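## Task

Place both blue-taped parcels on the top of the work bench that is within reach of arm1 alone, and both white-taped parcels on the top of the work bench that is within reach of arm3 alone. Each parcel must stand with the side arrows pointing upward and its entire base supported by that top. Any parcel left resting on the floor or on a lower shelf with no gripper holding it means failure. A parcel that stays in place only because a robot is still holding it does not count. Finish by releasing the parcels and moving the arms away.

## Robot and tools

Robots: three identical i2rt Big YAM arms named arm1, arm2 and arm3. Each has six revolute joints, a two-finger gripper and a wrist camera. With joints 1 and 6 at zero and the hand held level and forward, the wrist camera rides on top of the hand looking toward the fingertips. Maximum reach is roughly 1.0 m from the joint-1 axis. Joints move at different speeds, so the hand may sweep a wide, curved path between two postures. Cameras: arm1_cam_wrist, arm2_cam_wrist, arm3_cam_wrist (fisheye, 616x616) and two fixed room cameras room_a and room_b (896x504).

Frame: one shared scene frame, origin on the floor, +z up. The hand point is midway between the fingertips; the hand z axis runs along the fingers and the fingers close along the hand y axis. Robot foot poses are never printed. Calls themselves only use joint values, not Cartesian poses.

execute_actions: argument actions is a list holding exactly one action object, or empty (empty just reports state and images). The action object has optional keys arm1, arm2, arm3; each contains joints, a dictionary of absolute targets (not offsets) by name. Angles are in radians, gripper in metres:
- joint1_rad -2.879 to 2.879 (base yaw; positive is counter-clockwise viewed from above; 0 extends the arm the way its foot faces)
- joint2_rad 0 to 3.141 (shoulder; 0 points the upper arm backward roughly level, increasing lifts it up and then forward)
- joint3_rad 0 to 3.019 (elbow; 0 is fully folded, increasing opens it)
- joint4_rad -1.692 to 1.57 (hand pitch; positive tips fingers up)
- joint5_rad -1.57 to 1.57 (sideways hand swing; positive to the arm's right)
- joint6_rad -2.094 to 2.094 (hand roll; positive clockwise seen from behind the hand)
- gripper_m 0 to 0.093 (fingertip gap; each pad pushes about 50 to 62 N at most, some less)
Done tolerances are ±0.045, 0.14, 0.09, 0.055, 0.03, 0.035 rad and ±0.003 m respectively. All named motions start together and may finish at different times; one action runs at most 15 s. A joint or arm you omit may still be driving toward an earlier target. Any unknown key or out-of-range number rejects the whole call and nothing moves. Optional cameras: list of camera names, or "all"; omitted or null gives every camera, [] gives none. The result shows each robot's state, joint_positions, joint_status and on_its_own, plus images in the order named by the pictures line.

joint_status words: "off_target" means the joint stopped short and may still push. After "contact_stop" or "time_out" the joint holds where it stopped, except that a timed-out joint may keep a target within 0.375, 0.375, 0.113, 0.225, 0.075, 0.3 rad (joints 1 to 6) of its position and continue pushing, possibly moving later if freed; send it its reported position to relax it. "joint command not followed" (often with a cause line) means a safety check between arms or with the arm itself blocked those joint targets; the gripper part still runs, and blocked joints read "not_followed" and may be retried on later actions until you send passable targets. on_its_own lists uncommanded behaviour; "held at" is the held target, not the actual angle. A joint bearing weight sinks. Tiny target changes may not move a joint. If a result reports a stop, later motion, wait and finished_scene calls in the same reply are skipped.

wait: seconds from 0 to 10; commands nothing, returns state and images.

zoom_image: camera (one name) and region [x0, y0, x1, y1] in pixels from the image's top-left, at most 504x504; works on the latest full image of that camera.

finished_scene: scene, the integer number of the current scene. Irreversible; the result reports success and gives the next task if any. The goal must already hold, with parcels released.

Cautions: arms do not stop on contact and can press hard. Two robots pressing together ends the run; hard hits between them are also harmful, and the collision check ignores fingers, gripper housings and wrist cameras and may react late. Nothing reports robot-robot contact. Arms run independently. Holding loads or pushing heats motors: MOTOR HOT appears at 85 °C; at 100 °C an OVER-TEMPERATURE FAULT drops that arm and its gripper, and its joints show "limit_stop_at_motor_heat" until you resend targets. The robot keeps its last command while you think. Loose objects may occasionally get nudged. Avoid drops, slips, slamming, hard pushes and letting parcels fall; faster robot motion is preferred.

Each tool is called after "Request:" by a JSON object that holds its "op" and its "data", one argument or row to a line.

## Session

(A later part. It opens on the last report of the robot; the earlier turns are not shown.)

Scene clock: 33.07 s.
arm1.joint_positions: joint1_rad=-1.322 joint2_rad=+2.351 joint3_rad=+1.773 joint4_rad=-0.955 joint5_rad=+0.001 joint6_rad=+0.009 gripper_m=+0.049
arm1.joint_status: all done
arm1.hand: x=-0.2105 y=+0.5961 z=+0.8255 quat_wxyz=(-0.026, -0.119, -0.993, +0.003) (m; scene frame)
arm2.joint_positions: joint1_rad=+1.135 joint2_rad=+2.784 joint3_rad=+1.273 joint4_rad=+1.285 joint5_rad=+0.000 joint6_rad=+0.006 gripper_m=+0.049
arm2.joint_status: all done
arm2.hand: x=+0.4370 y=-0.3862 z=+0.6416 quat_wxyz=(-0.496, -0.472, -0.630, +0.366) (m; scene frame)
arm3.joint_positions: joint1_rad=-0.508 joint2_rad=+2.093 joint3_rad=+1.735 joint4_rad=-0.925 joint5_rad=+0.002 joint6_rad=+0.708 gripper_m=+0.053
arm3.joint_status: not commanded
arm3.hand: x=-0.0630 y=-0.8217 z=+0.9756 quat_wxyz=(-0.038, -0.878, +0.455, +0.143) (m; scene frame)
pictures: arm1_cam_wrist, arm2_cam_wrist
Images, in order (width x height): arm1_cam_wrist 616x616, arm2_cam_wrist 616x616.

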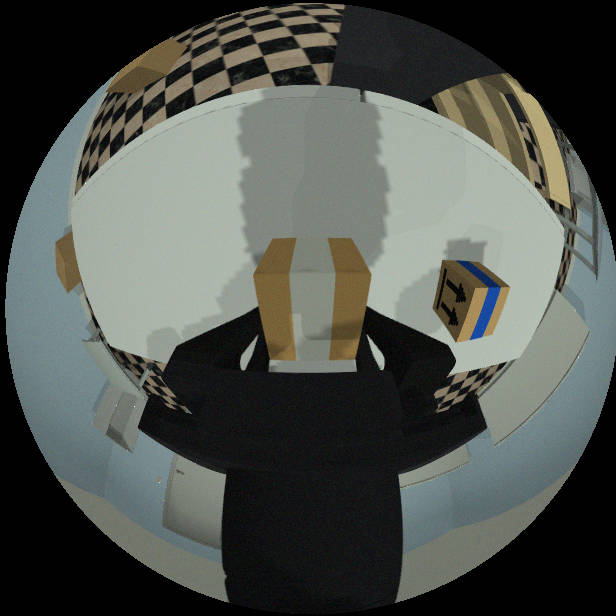

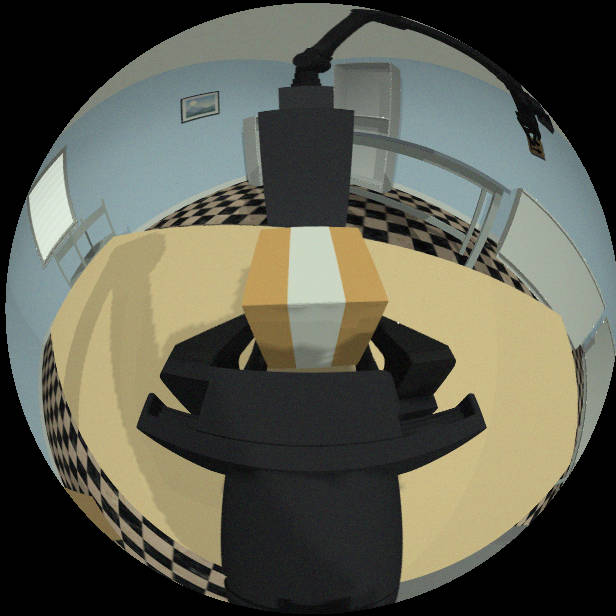

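Request:
{"op": "execute_actions", "data": {
  "actions": [
    {"arm2":{"joints":{"joint4_rad":1.25}},"arm1":{"joints":{"joint3_rad":1.74}}}
  ],
  "cameras": ["arm2_cam_wrist","arm1_cam_wrist","room_a"]
}}

Scene clock: 34.80 s.
arm1.joint_positions: joint1_rad=-1.322 joint2_rad=+2.350 joint3_rad=+1.745 joint4_rad=-0.955 joint5_rad=+0.001 joint6_rad=+0.009 gripper_m=+0.049
arm1.joint_status: all done
arm1.hand: x=-0.2228 y=+0.5989 z=+0.8167 quat_wxyz=(-0.012, -0.119, -0.993, +0.001) (m; scene frame)
arm2.joint_positions: joint1_rad=+1.135 joint2_rad=+2.784 joint3_rad=+1.273 joint4_rad=+1.257 joint5_rad=+0.000 joint6_rad=+0.006 gripper_m=+0.049
arm2.joint_status: all done
arm2.hand: x=+0.4365 y=-0.3846 z=+0.6349 quat_wxyz=(-0.487, -0.477, -0.637, +0.360) (m; scene frame)
arm3.joint_positions: joint1_rad=-0.508 joint2_rad=+2.093 joint3_rad=+1.735 joint4_rad=-0.925 joint5_rad=+0.002 joint6_rad=+0.708 gripper_m=+0.053
arm3.joint_status: not commanded
arm3.hand: x=-0.0630 y=-0.8217 z=+0.9756 quat_wxyz=(-0.038, -0.878, +0.455, +0.143) (m; scene frame)
pictures: arm1_cam_wrist, arm2_cam_wrist, room_a
Images, in order (width x height): arm1_cam_wrist 616x616, arm2_cam_wrist 616x616, room_a 896x504.

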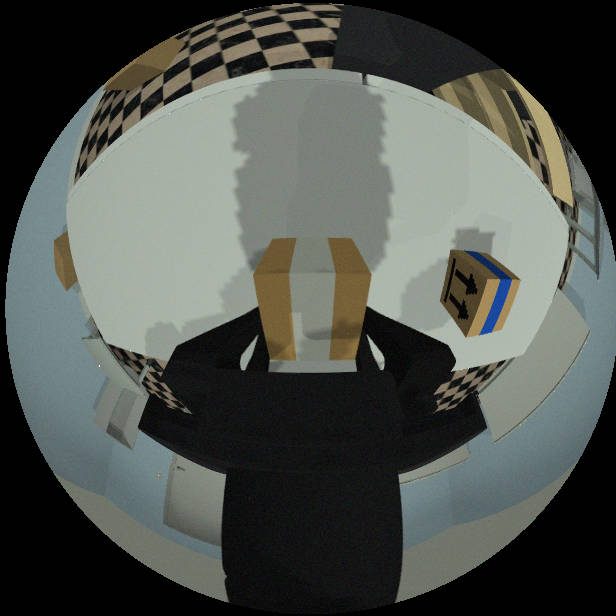

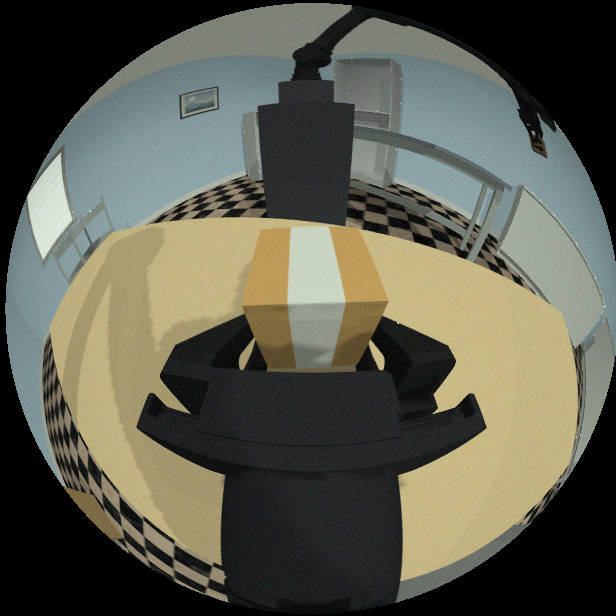

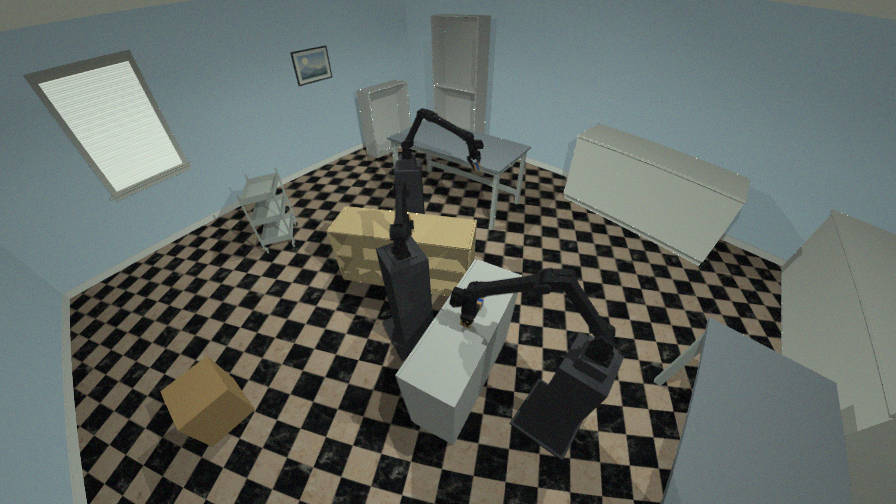

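Request:
{"op": "execute_actions", "data": {
  "actions": [
    {"arm2":{"joints":{"gripper_m":0.093}},"arm1":{"joints":{"joint3_rad":1.70,"joint4_rad":-0.91}}}
  ],
  "cameras": ["arm2_cam_wrist","arm1_cam_wrist"]
}}

Scene clock: 36.10 s.
arm1.joint_positions: joint1_rad=-1.322 joint2_rad=+2.349 joint3_rad=+1.704 joint4_rad=-0.922 joint5_rad=+0.001 joint6_rad=+0.009 gripper_m=+0.049
arm1.joint_status: all done
arm1.hand: x=-0.2331 y=+0.6013 z=+0.8043 quat_wxyz=(-0.009, -0.119, -0.993, +0.001) (m; scene frame)
arm2.joint_positions: joint1_rad=+1.135 joint2_rad=+2.784 joint3_rad=+1.273 joint4_rad=+1.257 joint5_rad=+0.000 joint6_rad=+0.006 gripper_m=+0.093
arm2.joint_status: all done
arm2.hand: x=+0.4365 y=-0.3846 z=+0.6349 quat_wxyz=(-0.487, -0.477, -0.637, +0.360) (m; scene frame)
arm3.joint_positions: joint1_rad=-0.508 joint2_rad=+2.093 joint3_rad=+1.735 joint4_rad=-0.925 joint5_rad=+0.002 joint6_rad=+0.708 gripper_m=+0.053
arm3.joint_status: not commanded
arm3.hand: x=-0.0630 y=-0.8217 z=+0.9756 quat_wxyz=(-0.038, -0.878, +0.455, +0.143) (m; scene frame)
pictures: arm1_cam_wrist, arm2_cam_wrist
Images, in order (width x height): arm1_cam_wrist 616x616, arm2_cam_wrist 616x616.

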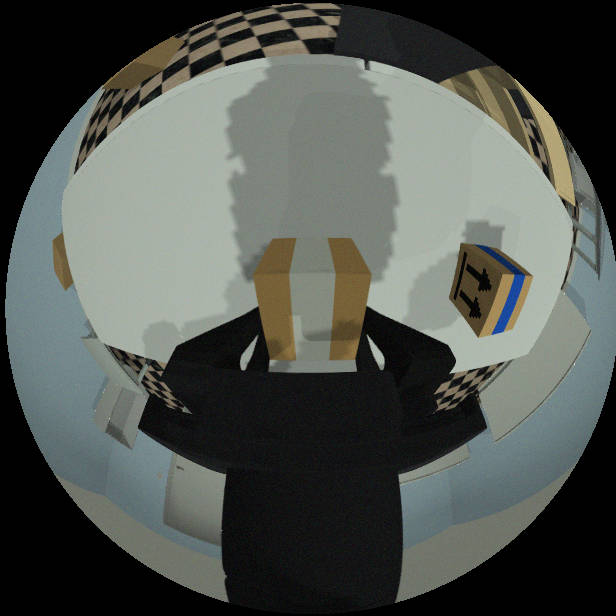

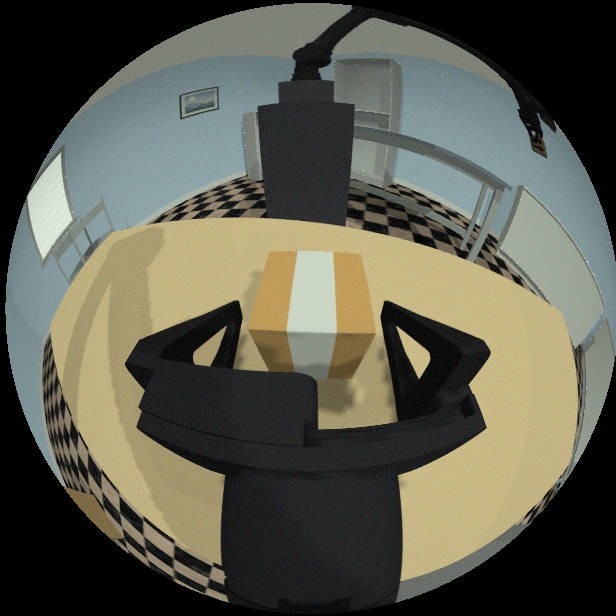

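Request:
{"op": "execute_actions", "data": {
  "actions": [
    {"arm2":{"joints":{"joint2_rad":2.3}},"arm1":{"joints":{"joint3_rad":1.66,"joint4_rad":-0.87}}}
  ],
  "cameras": ["arm2_cam_wrist","arm1_cam_wrist"]
}}

Scene clock: 38.33 s.
arm1.joint_positions: joint1_rad=-1.322 joint2_rad=+2.344 joint3_rad=+1.674 joint4_rad=-0.882 joint5_rad=+0.001 joint6_rad=+0.008 gripper_m=+0.049
arm1.joint_status: all done
arm1.hand: x=-0.2362 y=+0.6020 z=+0.7982 quat_wxyz=(-0.016, -0.118, -0.993, +0.002) (m; scene frame)
arm2.joint_positions: joint1_rad=+1.135 joint2_rad=+2.306 joint3_rad=+1.281 joint4_rad=+1.250 joint5_rad=+0.000 joint6_rad=+0.006 gripper_m=+0.093
arm2.joint_status: all done
arm2.hand: x=+0.4675 y=-0.4886 z=+0.9709 quat_wxyz=(-0.625, -0.378, -0.504, +0.462) (m; scene frame)
arm3.joint_positions: joint1_rad=-0.508 joint2_rad=+2.093 joint3_rad=+1.735 joint4_rad=-0.925 joint5_rad=+0.002 joint6_rad=+0.708 gripper_m=+0.053
arm3.joint_status: not commanded
arm3.hand: x=-0.0630 y=-0.8217 z=+0.9756 quat_wxyz=(-0.038, -0.878, +0.455, +0.143) (m; scene frame)
pictures: arm1_cam_wrist, arm2_cam_wrist
Images, in order (width x height): arm1_cam_wrist 616x616, arm2_cam_wrist 616x616.

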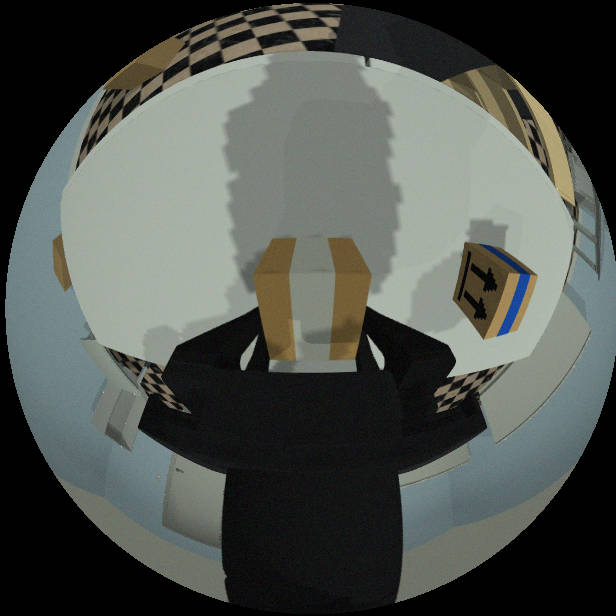

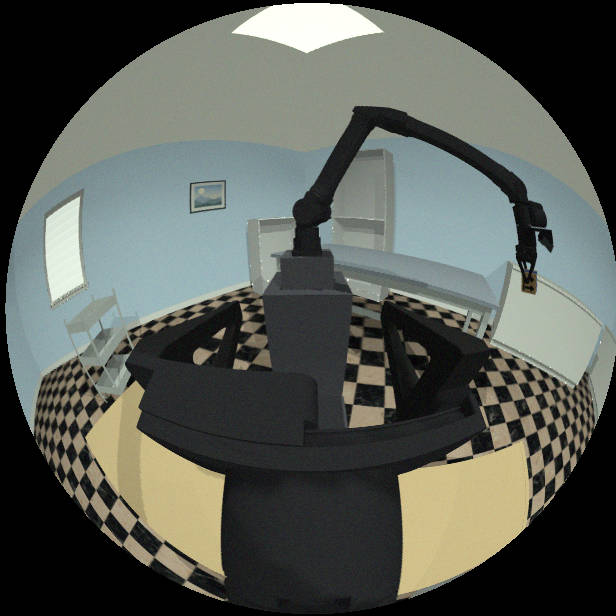

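Request:
{"op": "execute_actions", "data": {
  "actions": [
    {"arm2":{"joints":{"joint2_rad":1.4,"joint4_rad":-1.4}},"arm1":{"joints":{"gripper_m":0.093,"joint3_rad":1.675}}}
  ],
  "cameras": []
}}

Request:
{"op": "execute_actions", "data": {
  "actions": [
    {"arm2":{"joints":{"joint1_rad":-0.1}},"arm1":{"joints":{"joint2_rad":2.15}},"arm3":{"joints":{"joint1_rad":-1.178}}}
  ],
  "cameras": ["arm3_cam_wrist"]
}}

Scene clock: 41.33 s.
arm1.joint_positions: joint1_rad=-1.322 joint2_rad=+2.344 joint3_rad=+1.674 joint4_rad=-0.882 joint5_rad=+0.001 joint6_rad=+0.008 gripper_m=+0.093
arm1.joint_status: all done
arm1.hand: x=-0.2362 y=+0.6020 z=+0.7982 quat_wxyz=(-0.016, -0.118, -0.993, +0.002) (m; scene frame)
arm2.joint_positions: joint1_rad=+1.135 joint2_rad=+1.411 joint3_rad=+1.272 joint4_rad=-1.390 joint5_rad=+0.000 joint6_rad=+0.006 gripper_m=+0.093
arm2.joint_status: all done
arm2.hand: x=+0.3683 y=-0.1581 z=+1.0995 quat_wxyz=(-0.010, -0.599, -0.800, +0.007) (m; scene frame)
arm3.joint_positions: joint1_rad=-0.508 joint2_rad=+2.093 joint3_rad=+1.735 joint4_rad=-0.925 joint5_rad=+0.002 joint6_rad=+0.708 gripper_m=+0.053
arm3.joint_status: not commanded
arm3.hand: x=-0.0630 y=-0.8217 z=+0.9756 quat_wxyz=(-0.038, -0.878, +0.455, +0.143) (m; scene frame)
pictures: none
No camera images: the call's "cameras" was empty. Leave "cameras" out to get every camera's image.

Scene clock: 43.17 s.
arm1.joint_positions: joint1_rad=-1.322 joint2_rad=+2.125 joint3_rad=+1.671 joint4_rad=-0.879 joint5_rad=+0.001 joint6_rad=+0.008 gripper_m=+0.093
arm1.joint_status: all done
arm1.hand: x=-0.1980 y=+0.5929 z=+0.9385 quat_wxyz=(-0.125, -0.118, -0.985, +0.014) (m; scene frame)
arm2.joint_positions: joint1_rad=-0.102 joint2_rad=+1.411 joint3_rad=+1.272 joint4_rad=-1.390 joint5_rad=+0.001 joint6_rad=+0.006 gripper_m=+0.093
arm2.joint_status: all done
arm2.hand: x=-0.0896 y=-0.0022 z=+1.1039 quat_wxyz=(+0.002, -0.952, -0.305, +0.020) (m; scene frame)
arm3.joint_positions: joint1_rad=-1.169 joint2_rad=+2.093 joint3_rad=+1.735 joint4_rad=-0.925 joint5_rad=+0.001 joint6_rad=+0.711 gripper_m=+0.053
arm3.joint_status: all done
arm3.hand: x=+0.1841 y=-0.4429 z=+0.9696 quat_wxyz=(+0.007, -0.682, +0.717, +0.144) (m; scene frame)
pictures: arm3_cam_wrist
Images, in order (width x height): arm3_cam_wrist 616x616.

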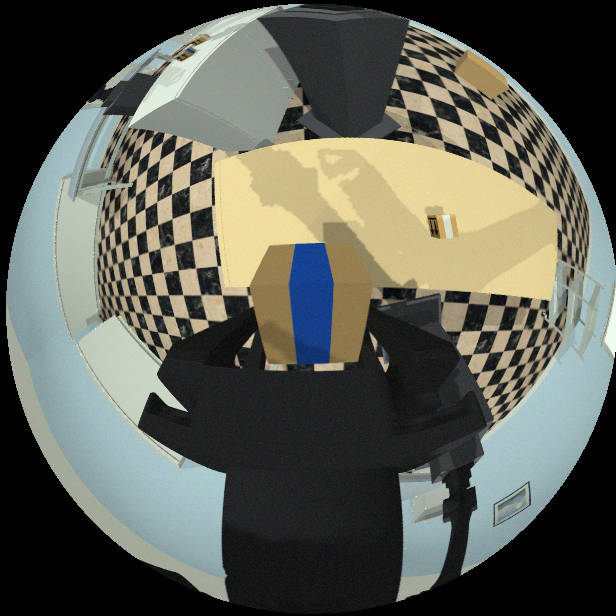

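Request:
{"op": "execute_actions", "data": {
  "actions": [
    {"arm1":{"joints":{"joint1_rad":-1.57,"joint3_rad":2.03,"joint4_rad":-1.2}},"arm3":{"joints":{"joint1_rad":-1.26,"joint6_rad":0.62,"joint3_rad":2.22,"joint4_rad":-0.97,"joint2_rad":2.4}}}
  ],
  "cameras": []
}}

Request:
{"op": "execute_actions", "data": {
  "actions": [
    {"arm1":{"joints":{"joint2_rad":2.37}},"arm3":{"joints":{"joint2_rad":2.74}}}
  ],
  "cameras": ["arm1_cam_wrist","arm3_cam_wrist"]
}}

Scene clock: 46.20 s.
arm1.joint_positions: joint1_rad=-1.567 joint2_rad=+2.138 joint3_rad=+1.995 joint4_rad=-1.189 joint5_rad=+0.001 joint6_rad=+0.007 gripper_m=+0.093
arm1.joint_status: all done
arm1.hand: x=-0.2225 y=+0.4198 z=+1.0481 quat_wxyz=(-0.122, -0.237, -0.963, +0.027) (m; scene frame)
arm2.joint_positions: joint1_rad=-0.102 joint2_rad=+1.411 joint3_rad=+1.272 joint4_rad=-1.390 joint5_rad=+0.001 joint6_rad=+0.006 gripper_m=+0.093
arm2.joint_status: not commanded
arm2.hand: x=-0.0896 y=-0.0022 z=+1.1039 quat_wxyz=(+0.002, -0.952, -0.305, +0.020) (m; scene frame)
arm3.joint_positions: joint1_rad=-1.268 joint2_rad=+2.419 joint3_rad=+2.164 joint4_rad=-0.964 joint5_rad=+0.001 joint6_rad=+0.633 gripper_m=+0.053
arm3.joint_status: all done
arm3.hand: x=+0.1819 y=-0.3124 z=+0.9164 quat_wxyz=(+0.026, -0.671, +0.720, +0.173) (m; scene frame)
pictures: none
No camera images: the call's "cameras" was empty. Leave "cameras" out to get every camera's image.

Scene clock: 47.57 s.
arm1.joint_positions: joint1_rad=-1.567 joint2_rad=+2.385 joint3_rad=+2.002 joint4_rad=-1.192 joint5_rad=+0.001 joint6_rad=+0.007 gripper_m=+0.093
arm1.joint_status: all done
arm1.hand: x=-0.2394 y=+0.4292 z=+0.8805 quat_wxyz=(-0.005, -0.238, -0.971, -0.001) (m; scene frame)
arm2.joint_positions: joint1_rad=-0.102 joint2_rad=+1.411 joint3_rad=+1.272 joint4_rad=-1.390 joint5_rad=+0.001 joint6_rad=+0.006 gripper_m=+0.093
arm2.joint_status: not commanded
arm2.hand: x=-0.0896 y=-0.0022 z=+1.1039 quat_wxyz=(+0.002, -0.952, -0.305, +0.020) (m; scene frame)
arm3.joint_positions: joint1_rad=-1.268 joint2_rad=+2.768 joint3_rad=+2.194 joint4_rad=-0.965 joint5_rad=+0.000 joint6_rad=+0.631 gripper_m=+0.053
arm3.joint_status: all done
arm3.hand: x=+0.2200 y=-0.3798 z=+0.6662 quat_wxyz=(-0.004, -0.683, +0.730, +0.017) (m; scene frame)
pictures: arm1_cam_wrist, arm3_cam_wrist
Images, in order (width x height): arm1_cam_wrist 616x616, arm3_cam_wrist 616x616.

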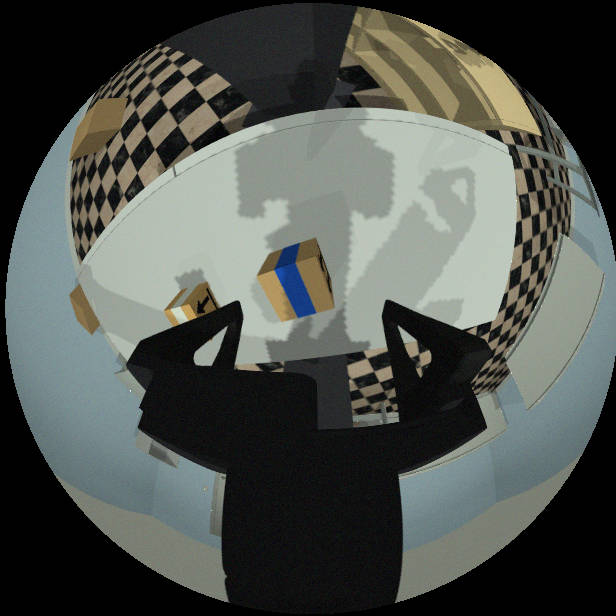

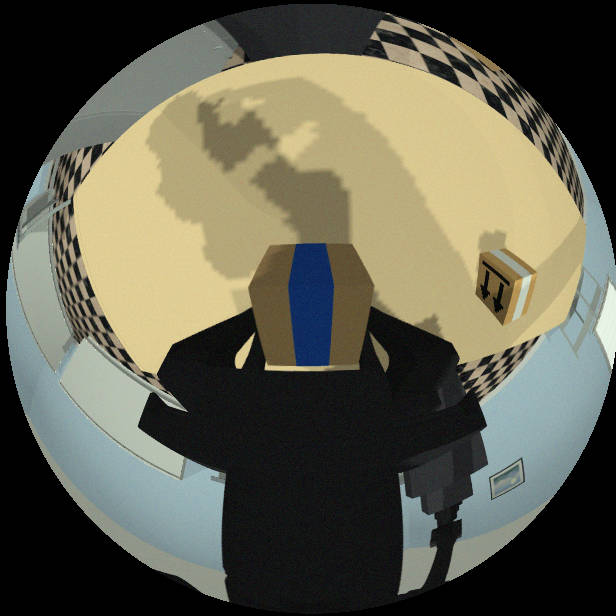

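Request:
{"op": "execute_actions", "data": {
  "actions": [
    {"arm1":{"joints":{"joint1_rad":-1.535,"joint6_rad":-0.32,"joint3_rad":1.93,"joint4_rad":-1.10}},"arm3":{"joints":{"joint3_rad":2.14,"joint4_rad":-0.925}}}
  ],
  "cameras": ["arm1_cam_wrist"]
}}

Scene clock: 50.37 s.
arm1.joint_positions: joint1_rad=-1.540 joint2_rad=+2.382 joint3_rad=+1.934 joint4_rad=-1.113 joint5_rad=+0.001 joint6_rad=-0.310 gripper_m=+0.093
arm1.joint_status: all done
arm1.hand: x=-0.2371 y=+0.4495 z=+0.8583 quat_wxyz=(-0.011, -0.068, -0.998, +0.003) (m; scene frame)
arm2.joint_positions: joint1_rad=-0.102 joint2_rad=+1.411 joint3_rad=+1.272 joint4_rad=-1.390 joint5_rad=+0.001 joint6_rad=+0.006 gripper_m=+0.093
arm2.joint_status: not commanded
arm2.hand: x=-0.0896 y=-0.0022 z=+1.1039 quat_wxyz=(+0.002, -0.952, -0.305, +0.020) (m; scene frame)
arm3.joint_positions: joint1_rad=-1.268 joint2_rad=+2.763 joint3_rad=+2.137 joint4_rad=-0.936 joint5_rad=+0.000 joint6_rad=+0.631 gripper_m=+0.053
arm3.joint_status: all done
arm3.hand: x=+0.2291 y=-0.3947 z=+0.6512 quat_wxyz=(-0.007, -0.683, +0.730, +0.006) (m; scene frame)
pictures: arm1_cam_wrist
Images, in order (width x height): arm1_cam_wrist 616x616.

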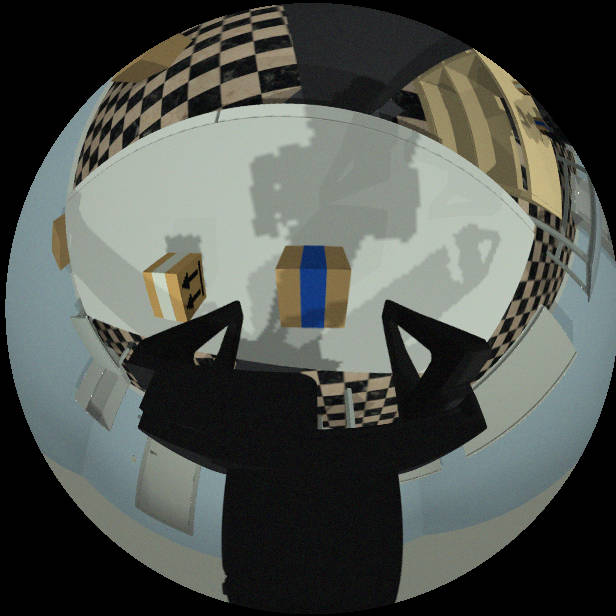

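Request:
{"op": "execute_actions", "data": {
  "actions": [
    {"arm1":{"joints":{"joint1_rad":-1.55,"joint2_rad":2.43,"joint3_rad":1.84,"joint4_rad":-0.97}},"arm3":{"joints":{"joint3_rad":2.10,"joint4_rad":-0.89}}}
  ],
  "cameras": ["arm1_cam_wrist","arm3_cam_wrist"]
}}

Scene clock: 52.03 s.
arm1.joint_positions: joint1_rad=-1.540 joint2_rad=+2.401 joint3_rad=+1.845 joint4_rad=-0.982 joint5_rad=+0.001 joint6_rad=-0.311 gripper_m=+0.093
arm1.joint_status: all done
arm1.hand: x=-0.2458 y=+0.4538 z=+0.8159 quat_wxyz=(-0.022, -0.068, -0.997, +0.007) (m; scene frame)
arm2.joint_positions: joint1_rad=-0.102 joint2_rad=+1.411 joint3_rad=+1.272 joint4_rad=-1.390 joint5_rad=+0.001 joint6_rad=+0.006 gripper_m=+0.093
arm2.joint_status: not commanded
arm2.hand: x=-0.0896 y=-0.0022 z=+1.1039 quat_wxyz=(+0.002, -0.952, -0.305, +0.020) (m; scene frame)
arm3.joint_positions: joint1_rad=-1.268 joint2_rad=+2.758 joint3_rad=+2.110 joint4_rad=-0.902 joint5_rad=+0.000 joint6_rad=+0.631 gripper_m=+0.053
arm3.joint_status: all done
arm3.hand: x=+0.2302 y=-0.3965 z=+0.6464 quat_wxyz=(-0.005, -0.683, +0.730, +0.012) (m; scene frame)
pictures: arm1_cam_wrist, arm3_cam_wrist
Images, in order (width x height): arm1_cam_wrist 616x616, arm3_cam_wrist 616x616.

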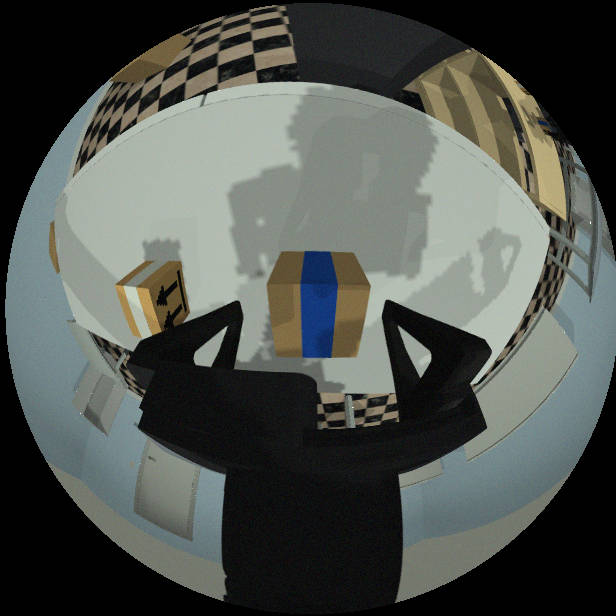

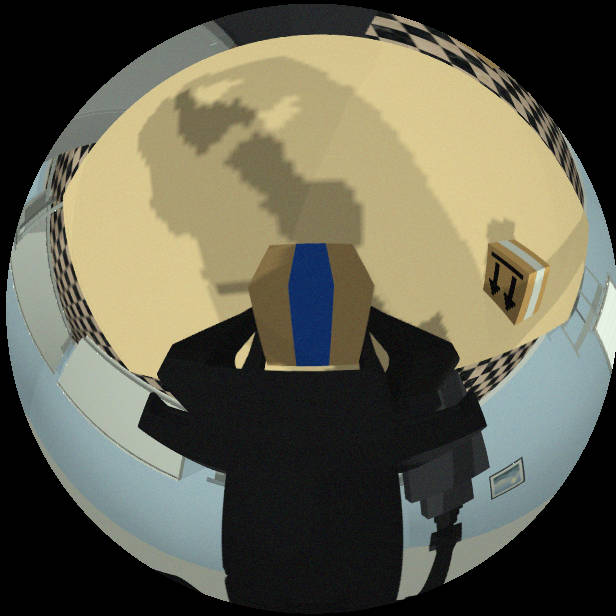

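Request:
{"op": "execute_actions", "data": {
  "actions": [
    {"arm1":{"joints":{"joint2_rad":2.465}},"arm3":{"joints":{"joint3_rad":2.115,"gripper_m":0.093}}}
  ],
  "cameras": ["arm1_cam_wrist"]
}}

Scene clock: 53.23 s.
arm1.joint_positions: joint1_rad=-1.540 joint2_rad=+2.429 joint3_rad=+1.845 joint4_rad=-0.982 joint5_rad=+0.001 joint6_rad=-0.311 gripper_m=+0.093
arm1.joint_status: all done
arm1.hand: x=-0.2519 y=+0.4568 z=+0.7976 quat_wxyz=(-0.009, -0.068, -0.998, +0.002) (m; scene frame)
arm2.joint_positions: joint1_rad=-0.102 joint2_rad=+1.411 joint3_rad=+1.272 joint4_rad=-1.390 joint5_rad=+0.001 joint6_rad=+0.006 gripper_m=+0.093
arm2.joint_status: not commanded
arm2.hand: x=-0.0896 y=-0.0022 z=+1.1039 quat_wxyz=(+0.002, -0.952, -0.305, +0.020) (m; scene frame)
arm3.joint_positions: joint1_rad=-1.268 joint2_rad=+2.758 joint3_rad=+2.110 joint4_rad=-0.902 joint5_rad=+0.000 joint6_rad=+0.631 gripper_m=+0.093
arm3.joint_status: all done
arm3.hand: x=+0.2302 y=-0.3965 z=+0.6464 quat_wxyz=(-0.005, -0.683, +0.730, +0.012) (m; scene frame)
pictures: arm1_cam_wrist
Images, in order (width x height): arm1_cam_wrist 616x616.

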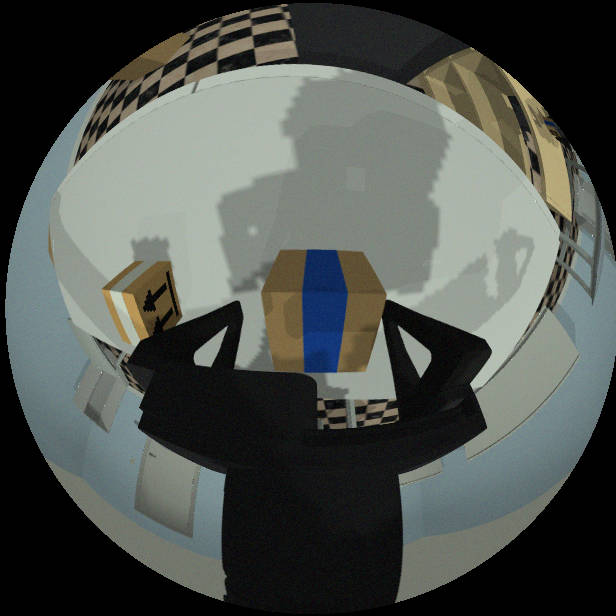

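Request:
{"op": "execute_actions", "data": {
  "actions": [
    {"arm1":{"joints":{"gripper_m":0.03,"joint2_rad":2.43}},"arm3":{"joints":{"joint2_rad":2.3}}}
  ],
  "cameras": []
}}

Request:
{"op": "execute_actions", "data": {
  "actions": [
    {"arm1":{"joints":{"joint2_rad":2.15}},"arm3":{"joints":{"joint1_rad":-1.55,"joint3_rad":1.265,"joint4_rad":1.29,"joint6_rad":0}}}
  ],
  "cameras": []
}}

Request:
{"op": "execute_actions", "data": {
  "actions": [
    {"arm1":{"joints":{"joint1_rad":1.5,"joint6_rad":0}},"arm3":{"joints":{"joint2_rad":2.68}}}
  ],
  "cameras": ["arm1_cam_wrist","arm3_cam_wrist"]
}}

Scene clock: 56.33 s.
arm1.joint_positions: joint1_rad=-1.540 joint2_rad=+2.429 joint3_rad=+1.845 joint4_rad=-0.982 joint5_rad=+0.000 joint6_rad=-0.311 gripper_m=+0.053
arm1.joint_status: gripper_m off_target (ended at +0.053, target +0.030); the others done
arm1.hand: x=-0.2518 y=+0.4568 z=+0.7976 quat_wxyz=(-0.009, -0.067, -0.998, +0.002) (m; scene frame)
arm2.joint_positions: joint1_rad=-0.102 joint2_rad=+1.411 joint3_rad=+1.272 joint4_rad=-1.390 joint5_rad=+0.001 joint6_rad=+0.006 gripper_m=+0.093
arm2.joint_status: not commanded
arm2.hand: x=-0.0896 y=-0.0022 z=+1.1039 quat_wxyz=(+0.002, -0.952, -0.305, +0.020) (m; scene frame)
arm3.joint_positions: joint1_rad=-1.268 joint2_rad=+2.303 joint3_rad=+2.113 joint4_rad=-0.894 joint5_rad=+0.000 joint6_rad=+0.631 gripper_m=+0.093
arm3.joint_status: all done
arm3.hand: x=+0.1771 y=-0.3031 z=+0.9913 quat_wxyz=(+0.038, -0.662, +0.710, +0.238) (m; scene frame)
pictures: none
No camera images: the call's "cameras" was empty. Leave "cameras" out to get every camera's image.

Scene clock: 58.43 s.
arm1.joint_positions: joint1_rad=-1.540 joint2_rad=+2.119 joint3_rad=+1.828 joint4_rad=-0.978 joint5_rad=+0.000 joint6_rad=-0.311 gripper_m=+0.053
arm1.joint_status: all done
arm1.hand: x=-0.2154 y=+0.4385 z=+1.0016 quat_wxyz=(-0.146, -0.067, -0.985, +0.056) (m; scene frame)
arm2.joint_positions: joint1_rad=-0.102 joint2_rad=+1.411 joint3_rad=+1.272 joint4_rad=-1.390 joint5_rad=+0.001 joint6_rad=+0.006 gripper_m=+0.093
arm2.joint_status: not commanded
arm2.hand: x=-0.0896 y=-0.0022 z=+1.1039 quat_wxyz=(+0.002, -0.952, -0.305, +0.020) (m; scene frame)
arm3.joint_positions: joint1_rad=-1.541 joint2_rad=+2.309 joint3_rad=+1.268 joint4_rad=+1.269 joint5_rad=+0.001 joint6_rad=+0.012 gripper_m=+0.093
arm3.joint_status: all done
arm3.hand: x=+0.3956 y=-0.2646 z=+1.0010 quat_wxyz=(+0.459, -0.494, +0.380, +0.632) (m; scene frame)
pictures: none
No camera images: the call's "cameras" was empty. Leave "cameras" out to get every camera's image.

Scene clock: 61.20 s.
arm1.joint_positions: joint1_rad=+1.509 joint2_rad=+2.127 joint3_rad=+1.828 joint4_rad=-0.969 joint5_rad=-0.002 joint6_rad=-0.009 gripper_m=+0.053
arm1.joint_status: all done
arm1.hand: x=-1.4767 y=+1.1168 z=+0.9784 quat_wxyz=(-0.041, +0.955, -0.259, -0.139) (m; scene frame)
arm2.joint_positions: joint1_rad=-0.102 joint2_rad=+1.411 joint3_rad=+1.272 joint4_rad=-1.390 joint5_rad=+0.001 joint6_rad=+0.006 gripper_m=+0.093
arm2.joint_status: not commanded
arm2.hand: x=-0.0896 y=-0.0022 z=+1.1039 quat_wxyz=(+0.002, -0.952, -0.305, +0.020) (m; scene frame)
arm3.joint_positions: joint1_rad=-1.541 joint2_rad=+2.699 joint3_rad=+1.249 joint4_rad=+1.281 joint5_rad=+0.001 joint6_rad=+0.012 gripper_m=+0.093
arm3.joint_status: all done
arm3.hand: x=+0.4144 y=-0.3413 z=+0.7216 quat_wxyz=(+0.377, -0.608, +0.465, +0.522) (m; scene frame)
pictures: arm1_cam_wrist, arm3_cam_wrist
Images, in order (width x height): arm1_cam_wrist 616x616, arm3_cam_wrist 616x616.

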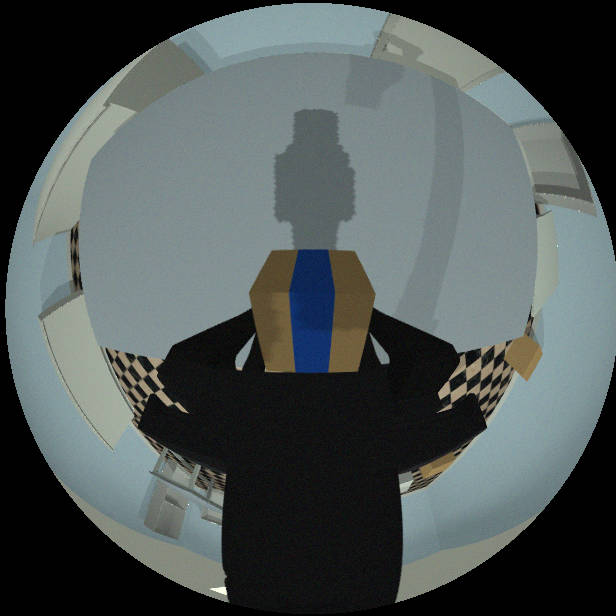

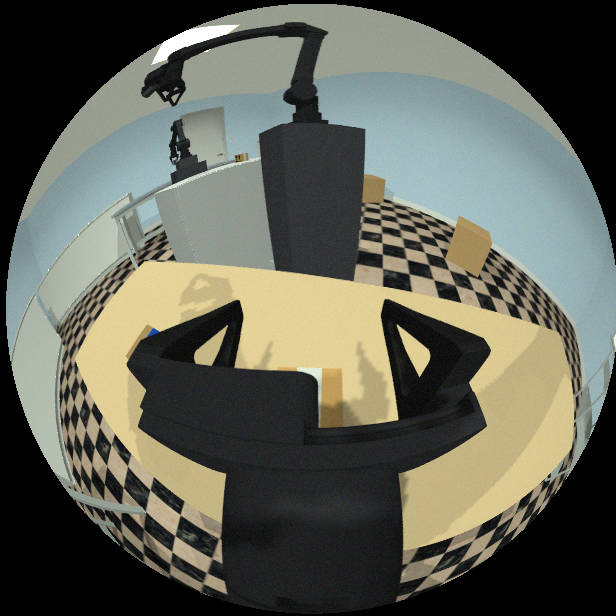

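Request:
{"op": "execute_actions", "data": {
  "actions": [
    {"arm1":{"joints":{"joint2_rad":2.365}},"arm3":{"joints":{"joint2_rad":2.80}},"arm2":{"joints":{"joint1_rad":-1.375,"joint2_rad":2.05,"joint3_rad":1.575,"joint4_rad":-1.04,"joint6_rad":-0.41}}}
  ],
  "cameras": ["arm1_cam_wrist","arm2_cam_wrist","arm3_cam_wrist"]
}}

Scene clock: 64.17 s.
arm1.joint_positions: joint1_rad=+1.509 joint2_rad=+2.384 joint3_rad=+1.825 joint4_rad=-0.969 joint5_rad=-0.002 joint6_rad=-0.009 gripper_m=+0.053
arm1.joint_status: all done
arm1.hand: x=-1.4401 y=+1.0960 z=+0.8030 quat_wxyz=(-0.006, +0.965, -0.262, -0.014) (m; scene frame)
arm2.joint_positions: joint1_rad=-1.382 joint2_rad=+2.057 joint3_rad=+1.562 joint4_rad=-1.041 joint5_rad=+0.002 joint6_rad=-0.402 gripper_m=+0.093
arm2.joint_status: all done
arm2.hand: x=-0.2299 y=+0.6128 z=+0.9036 quat_wxyz=(+0.017, -0.992, +0.126, +0.017) (m; scene frame)
arm3.joint_positions: joint1_rad=-1.541 joint2_rad=+2.805 joint3_rad=+1.257 joint4_rad=+1.281 joint5_rad=+0.001 joint6_rad=+0.012 gripper_m=+0.093
arm3.joint_status: all done
arm3.hand: x=+0.4234 y=-0.3744 z=+0.6559 quat_wxyz=(+0.354, -0.633, +0.483, +0.491) (m; scene frame)
pictures: arm1_cam_wrist, arm2_cam_wrist, arm3_cam_wrist
Images, in order (width x height): arm1_cam_wrist 616x616, arm2_cam_wrist 616x616, arm3_cam_wrist 616x616.

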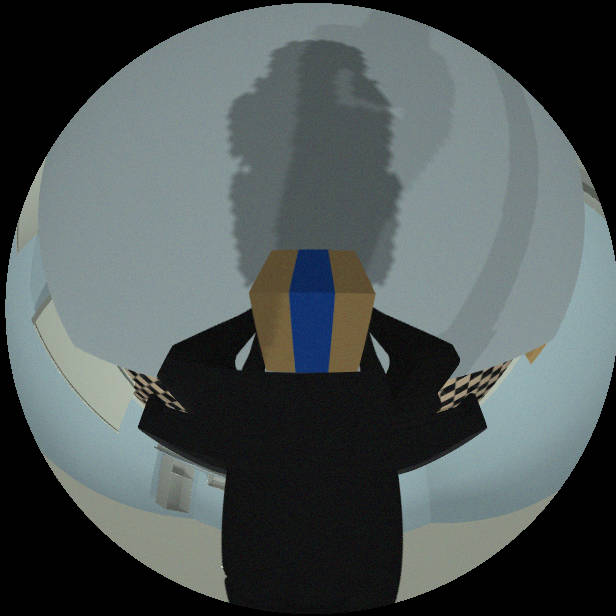

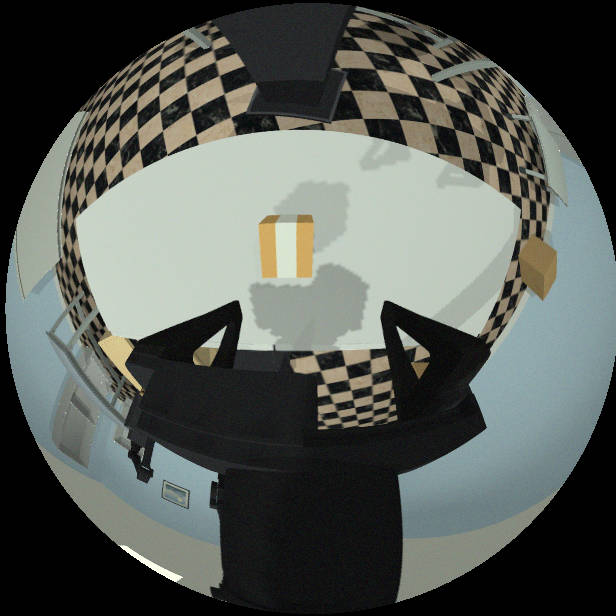

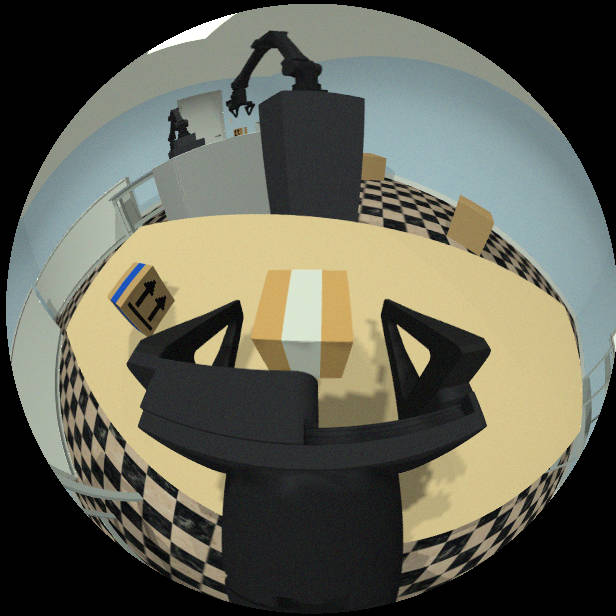

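Request:
{"op": "execute_actions", "data": {
  "actions": [
    {"arm1":{"joints":{"joint3_rad":1.795}},"arm3":{"joints":{"joint4_rad":1.205,"joint1_rad":-1.525}},"arm2":{"joints":{"joint1_rad":-1.34,"joint6_rad":-0.37}}}
  ],
  "cameras": ["arm3_cam_wrist"]
}}

Request:
{"op": "execute_actions", "data": {
  "actions": [
    {"arm1":{"joints":{"gripper_m":0.093}},"arm3":{"joints":{"gripper_m":0.03}},"arm2":{"joints":{"joint2_rad":2.195,"joint3_rad":1.515,"joint4_rad":-0.87}}}
  ],
  "cameras": ["arm1_cam_wrist","arm2_cam_wrist","arm3_cam_wrist"]
}}

Scene clock: 65.77 s.
arm1.joint_positions: joint1_rad=+1.509 joint2_rad=+2.383 joint3_rad=+1.807 joint4_rad=-0.969 joint5_rad=-0.002 joint6_rad=-0.009 gripper_m=+0.053
arm1.joint_status: all done
arm1.hand: x=-1.4333 y=+1.0920 z=+0.7978 quat_wxyz=(-0.003, +0.965, -0.262, -0.006) (m; scene frame)
arm2.joint_positions: joint1_rad=-1.339 joint2_rad=+2.057 joint3_rad=+1.562 joint4_rad=-1.041 joint5_rad=+0.001 joint6_rad=-0.378 gripper_m=+0.093
arm2.joint_status: all done
arm2.hand: x=-0.2454 y=+0.5918 z=+0.9034 quat_wxyz=(+0.016, -0.993, +0.116, +0.018) (m; scene frame)
arm3.joint_positions: joint1_rad=-1.535 joint2_rad=+2.805 joint3_rad=+1.257 joint4_rad=+1.215 joint5_rad=+0.001 joint6_rad=+0.012 gripper_m=+0.093
arm3.joint_status: all done
arm3.hand: x=+0.4206 y=-0.3803 z=+0.6405 quat_wxyz=(+0.337, -0.650, +0.492, +0.471) (m; scene frame)
pictures: arm3_cam_wrist
Images, in order (width x height): arm3_cam_wrist 616x616.

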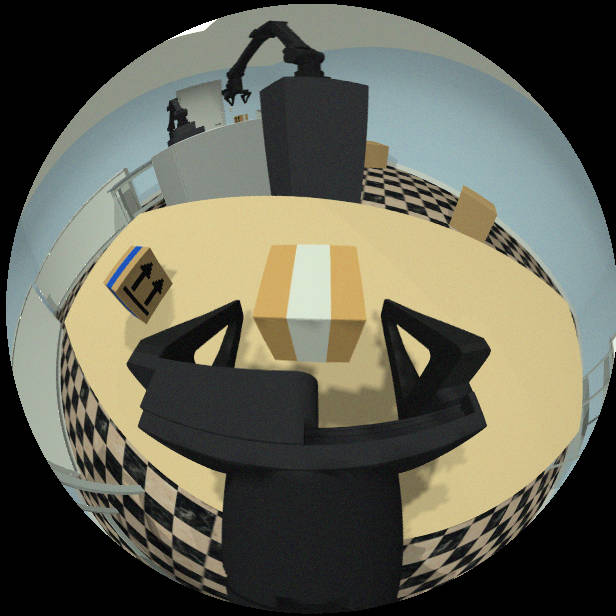

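Scene clock: 66.93 s.
arm1.joint_positions: joint1_rad=+1.509 joint2_rad=+2.383 joint3_rad=+1.807 joint4_rad=-0.969 joint5_rad=-0.002 joint6_rad=-0.009 gripper_m=+0.093
arm1.joint_status: all done
arm1.hand: x=-1.4333 y=+1.0920 z=+0.7978 quat_wxyz=(-0.003, +0.965, -0.262, -0.006) (m; scene frame)
arm2.joint_positions: joint1_rad=-1.339 joint2_rad=+2.212 joint3_rad=+1.497 joint4_rad=-0.881 joint5_rad=+0.001 joint6_rad=-0.377 gripper_m=+0.093
arm2.joint_status: all done
arm2.hand: x=-0.2310 y=+0.5831 z=+0.7943 quat_wxyz=(+0.002, -0.993, +0.117, -0.008) (m; scene frame)
arm3.joint_positions: joint1_rad=-1.535 joint2_rad=+2.805 joint3_rad=+1.257 joint4_rad=+1.215 joint5_rad=+0.001 joint6_rad=+0.011 gripper_m=+0.049
arm3.joint_status: gripper_m off_target (ended at +0.049, target +0.030)
arm3.hand: x=+0.4206 y=-0.3803 z=+0.6405 quat_wxyz=(+0.337, -0.650, +0.492, +0.471) (m; scene frame)
pictures: arm1_cam_wrist, arm2_cam_wrist, arm3_cam_wrist
Images, in order (width x height): arm1_cam_wrist 616x616, arm2_cam_wrist 616x616, arm3_cam_wrist 616x616.

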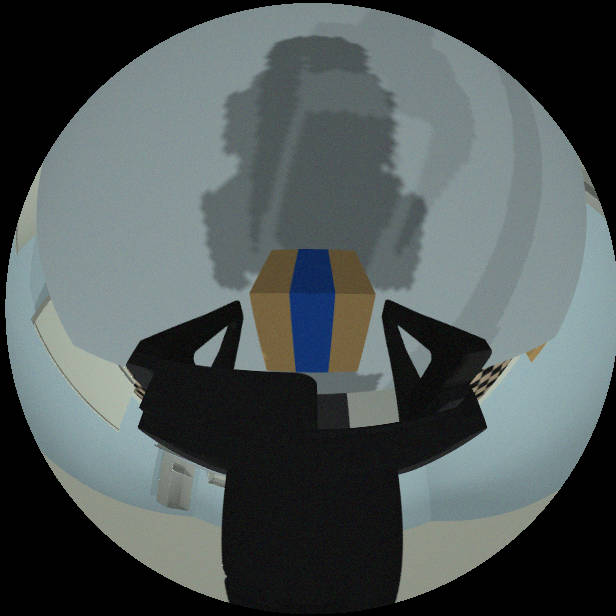

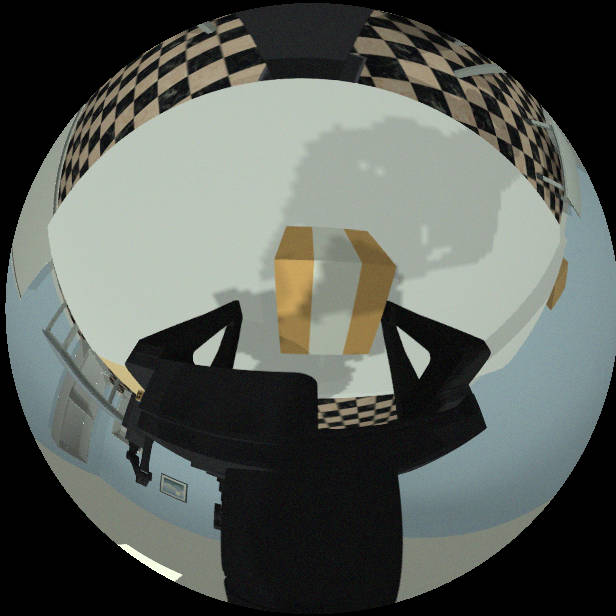

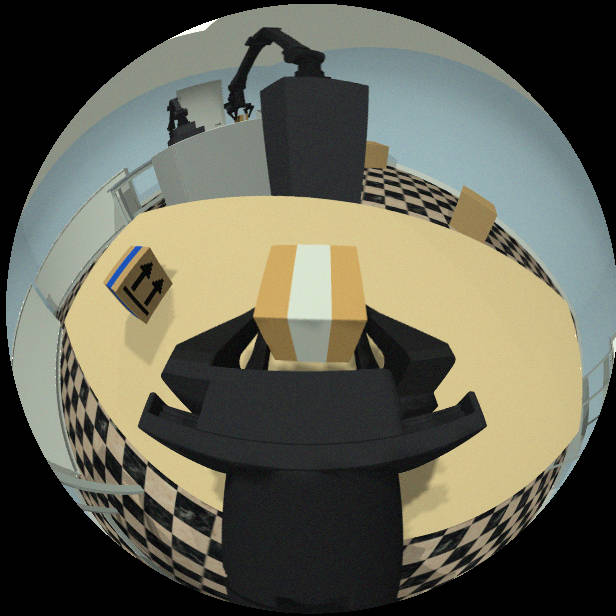

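Request:
{"op": "execute_actions", "data": {
  "actions": [
    {"arm1":{"joints":{"joint2_rad":2.05}},"arm3":{"joints":{"joint2_rad":2.35}},"arm2":{"joints":{"joint1_rad":-1.365,"joint3_rad":1.55}}}
  ],
  "cameras": ["arm2_cam_wrist"]
}}

Scene clock: 69.07 s.
arm1.joint_positions: joint1_rad=+1.509 joint2_rad=+2.019 joint3_rad=+1.786 joint4_rad=-0.969 joint5_rad=-0.002 joint6_rad=-0.009 gripper_m=+0.093
arm1.joint_status: all done
arm1.hand: x=-1.4685 y=+1.1116 z=+1.0344 quat_wxyz=(-0.049, +0.950, -0.257, -0.170) (m; scene frame)
arm2.joint_positions: joint1_rad=-1.361 joint2_rad=+2.212 joint3_rad=+1.505 joint4_rad=-0.881 joint5_rad=+0.001 joint6_rad=-0.377 gripper_m=+0.093
arm2.joint_status: all done
arm2.hand: x=-0.2267 y=+0.5960 z=+0.7968 quat_wxyz=(+0.004, -0.992, +0.128, -0.005) (m; scene frame)
arm3.joint_positions: joint1_rad=-1.535 joint2_rad=+2.344 joint3_rad=+1.262 joint4_rad=+1.201 joint5_rad=+0.001 joint6_rad=+0.011 gripper_m=+0.049
arm3.joint_status: all done
arm3.hand: x=+0.3907 y=-0.2674 z=+0.9567 quat_wxyz=(+0.437, -0.529, +0.403, +0.605) (m; scene frame)
pictures: arm2_cam_wrist
Images, in order (width x height): arm2_cam_wrist 616x616.

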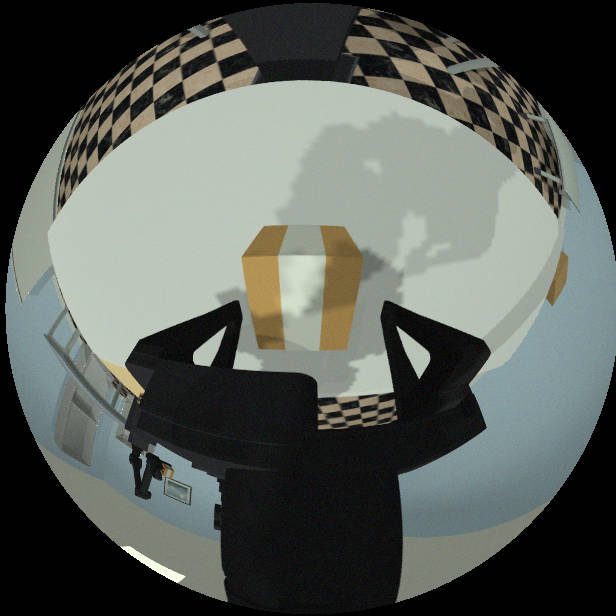

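Request:
{"op": "execute_actions", "data": {
  "actions": [
    {"arm3":{"joints":{"joint1_rad":0.85,"joint2_rad":2.15,"joint3_rad":1.92,"joint4_rad":-1.34,"joint6_rad":0}},"arm2":{"joints":{"joint4_rad":-0.83}},"arm1":{"joints":{"joint1_rad":0}}}
  ],
  "cameras": []
}}

Request:
{"op": "execute_actions", "data": {
  "actions": [
    {"arm3":{"joints":{"joint2_rad":2.42}},"arm2":{"joints":{"gripper_m":0.03}}}
  ],
  "cameras": ["arm2_cam_wrist","arm3_cam_wrist"]
}}

Scene clock: 72.37 s.
arm1.joint_positions: joint1_rad=-0.009 joint2_rad=+2.026 joint3_rad=+1.786 joint4_rad=-0.969 joint5_rad=+0.002 joint6_rad=-0.007 gripper_m=+0.093
arm1.joint_status: all done
arm1.hand: x=-0.5302 y=+1.3730 z=+1.0414 quat_wxyz=(-0.160, +0.511, -0.840, -0.087) (m; scene frame)
arm2.joint_positions: joint1_rad=-1.361 joint2_rad=+2.212 joint3_rad=+1.505 joint4_rad=-0.842 joint5_rad=+0.001 joint6_rad=-0.377 gripper_m=+0.093
arm2.joint_status: all done
arm2.hand: x=-0.2344 y=+0.6016 z=+0.7969 quat_wxyz=(+0.014, -0.992, +0.128, +0.012) (m; scene frame)
arm3.joint_positions: joint1_rad=+0.854 joint2_rad=+2.169 joint3_rad=+1.907 joint4_rad=-1.329 joint5_rad=-0.002 joint6_rad=+0.010 gripper_m=+0.049
arm3.joint_status: all done
arm3.hand: x=+0.3245 y=-1.5807 z=+0.9820 quat_wxyz=(+0.005, -0.851, -0.525, -0.002) (m; scene frame)
pictures: none
No camera images: the call's "cameras" was empty. Leave "cameras" out to get every camera's image.

Scene clock: 73.67 s.
arm1.joint_positions: joint1_rad=-0.009 joint2_rad=+2.026 joint3_rad=+1.786 joint4_rad=-0.969 joint5_rad=+0.002 joint6_rad=-0.007 gripper_m=+0.093
arm1.joint_status: not commanded
arm1.hand: x=-0.5302 y=+1.3730 z=+1.0414 quat_wxyz=(-0.160, +0.511, -0.840, -0.087) (m; scene frame)
arm2.joint_positions: joint1_rad=-1.361 joint2_rad=+2.212 joint3_rad=+1.505 joint4_rad=-0.842 joint5_rad=+0.001 joint6_rad=-0.377 gripper_m=+0.049
arm2.joint_status: gripper_m off_target (ended at +0.049, target +0.030)
arm2.hand: x=-0.2345 y=+0.6016 z=+0.7969 quat_wxyz=(+0.013, -0.992, +0.128, +0.013) (m; scene frame)
arm3.joint_positions: joint1_rad=+0.854 joint2_rad=+2.446 joint3_rad=+1.900 joint4_rad=-1.334 joint5_rad=-0.002 joint6_rad=+0.009 gripper_m=+0.049
arm3.joint_status: all done
arm3.hand: x=+0.3434 y=-1.5392 z=+0.8093 quat_wxyz=(+0.082, -0.842, -0.519, -0.124) (m; scene frame)
pictures: arm2_cam_wrist, arm3_cam_wrist
Images, in order (width x height): arm2_cam_wrist 616x616, arm3_cam_wrist 616x616.

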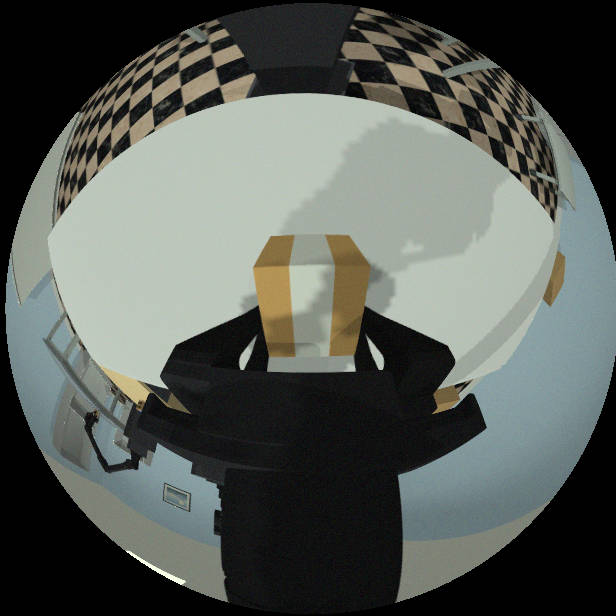

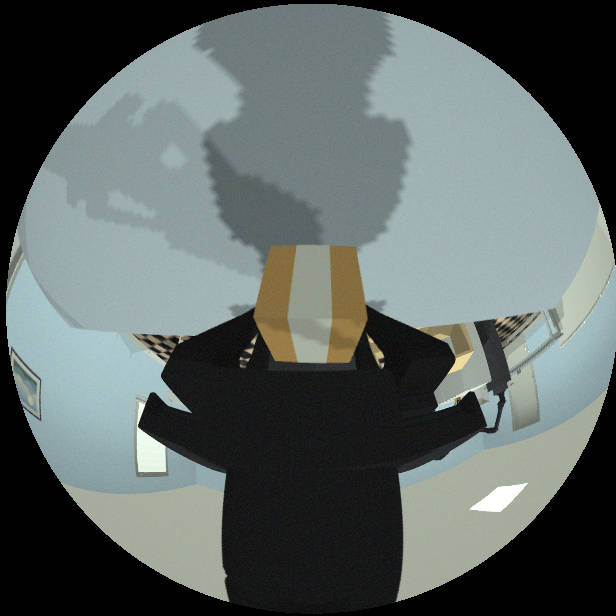

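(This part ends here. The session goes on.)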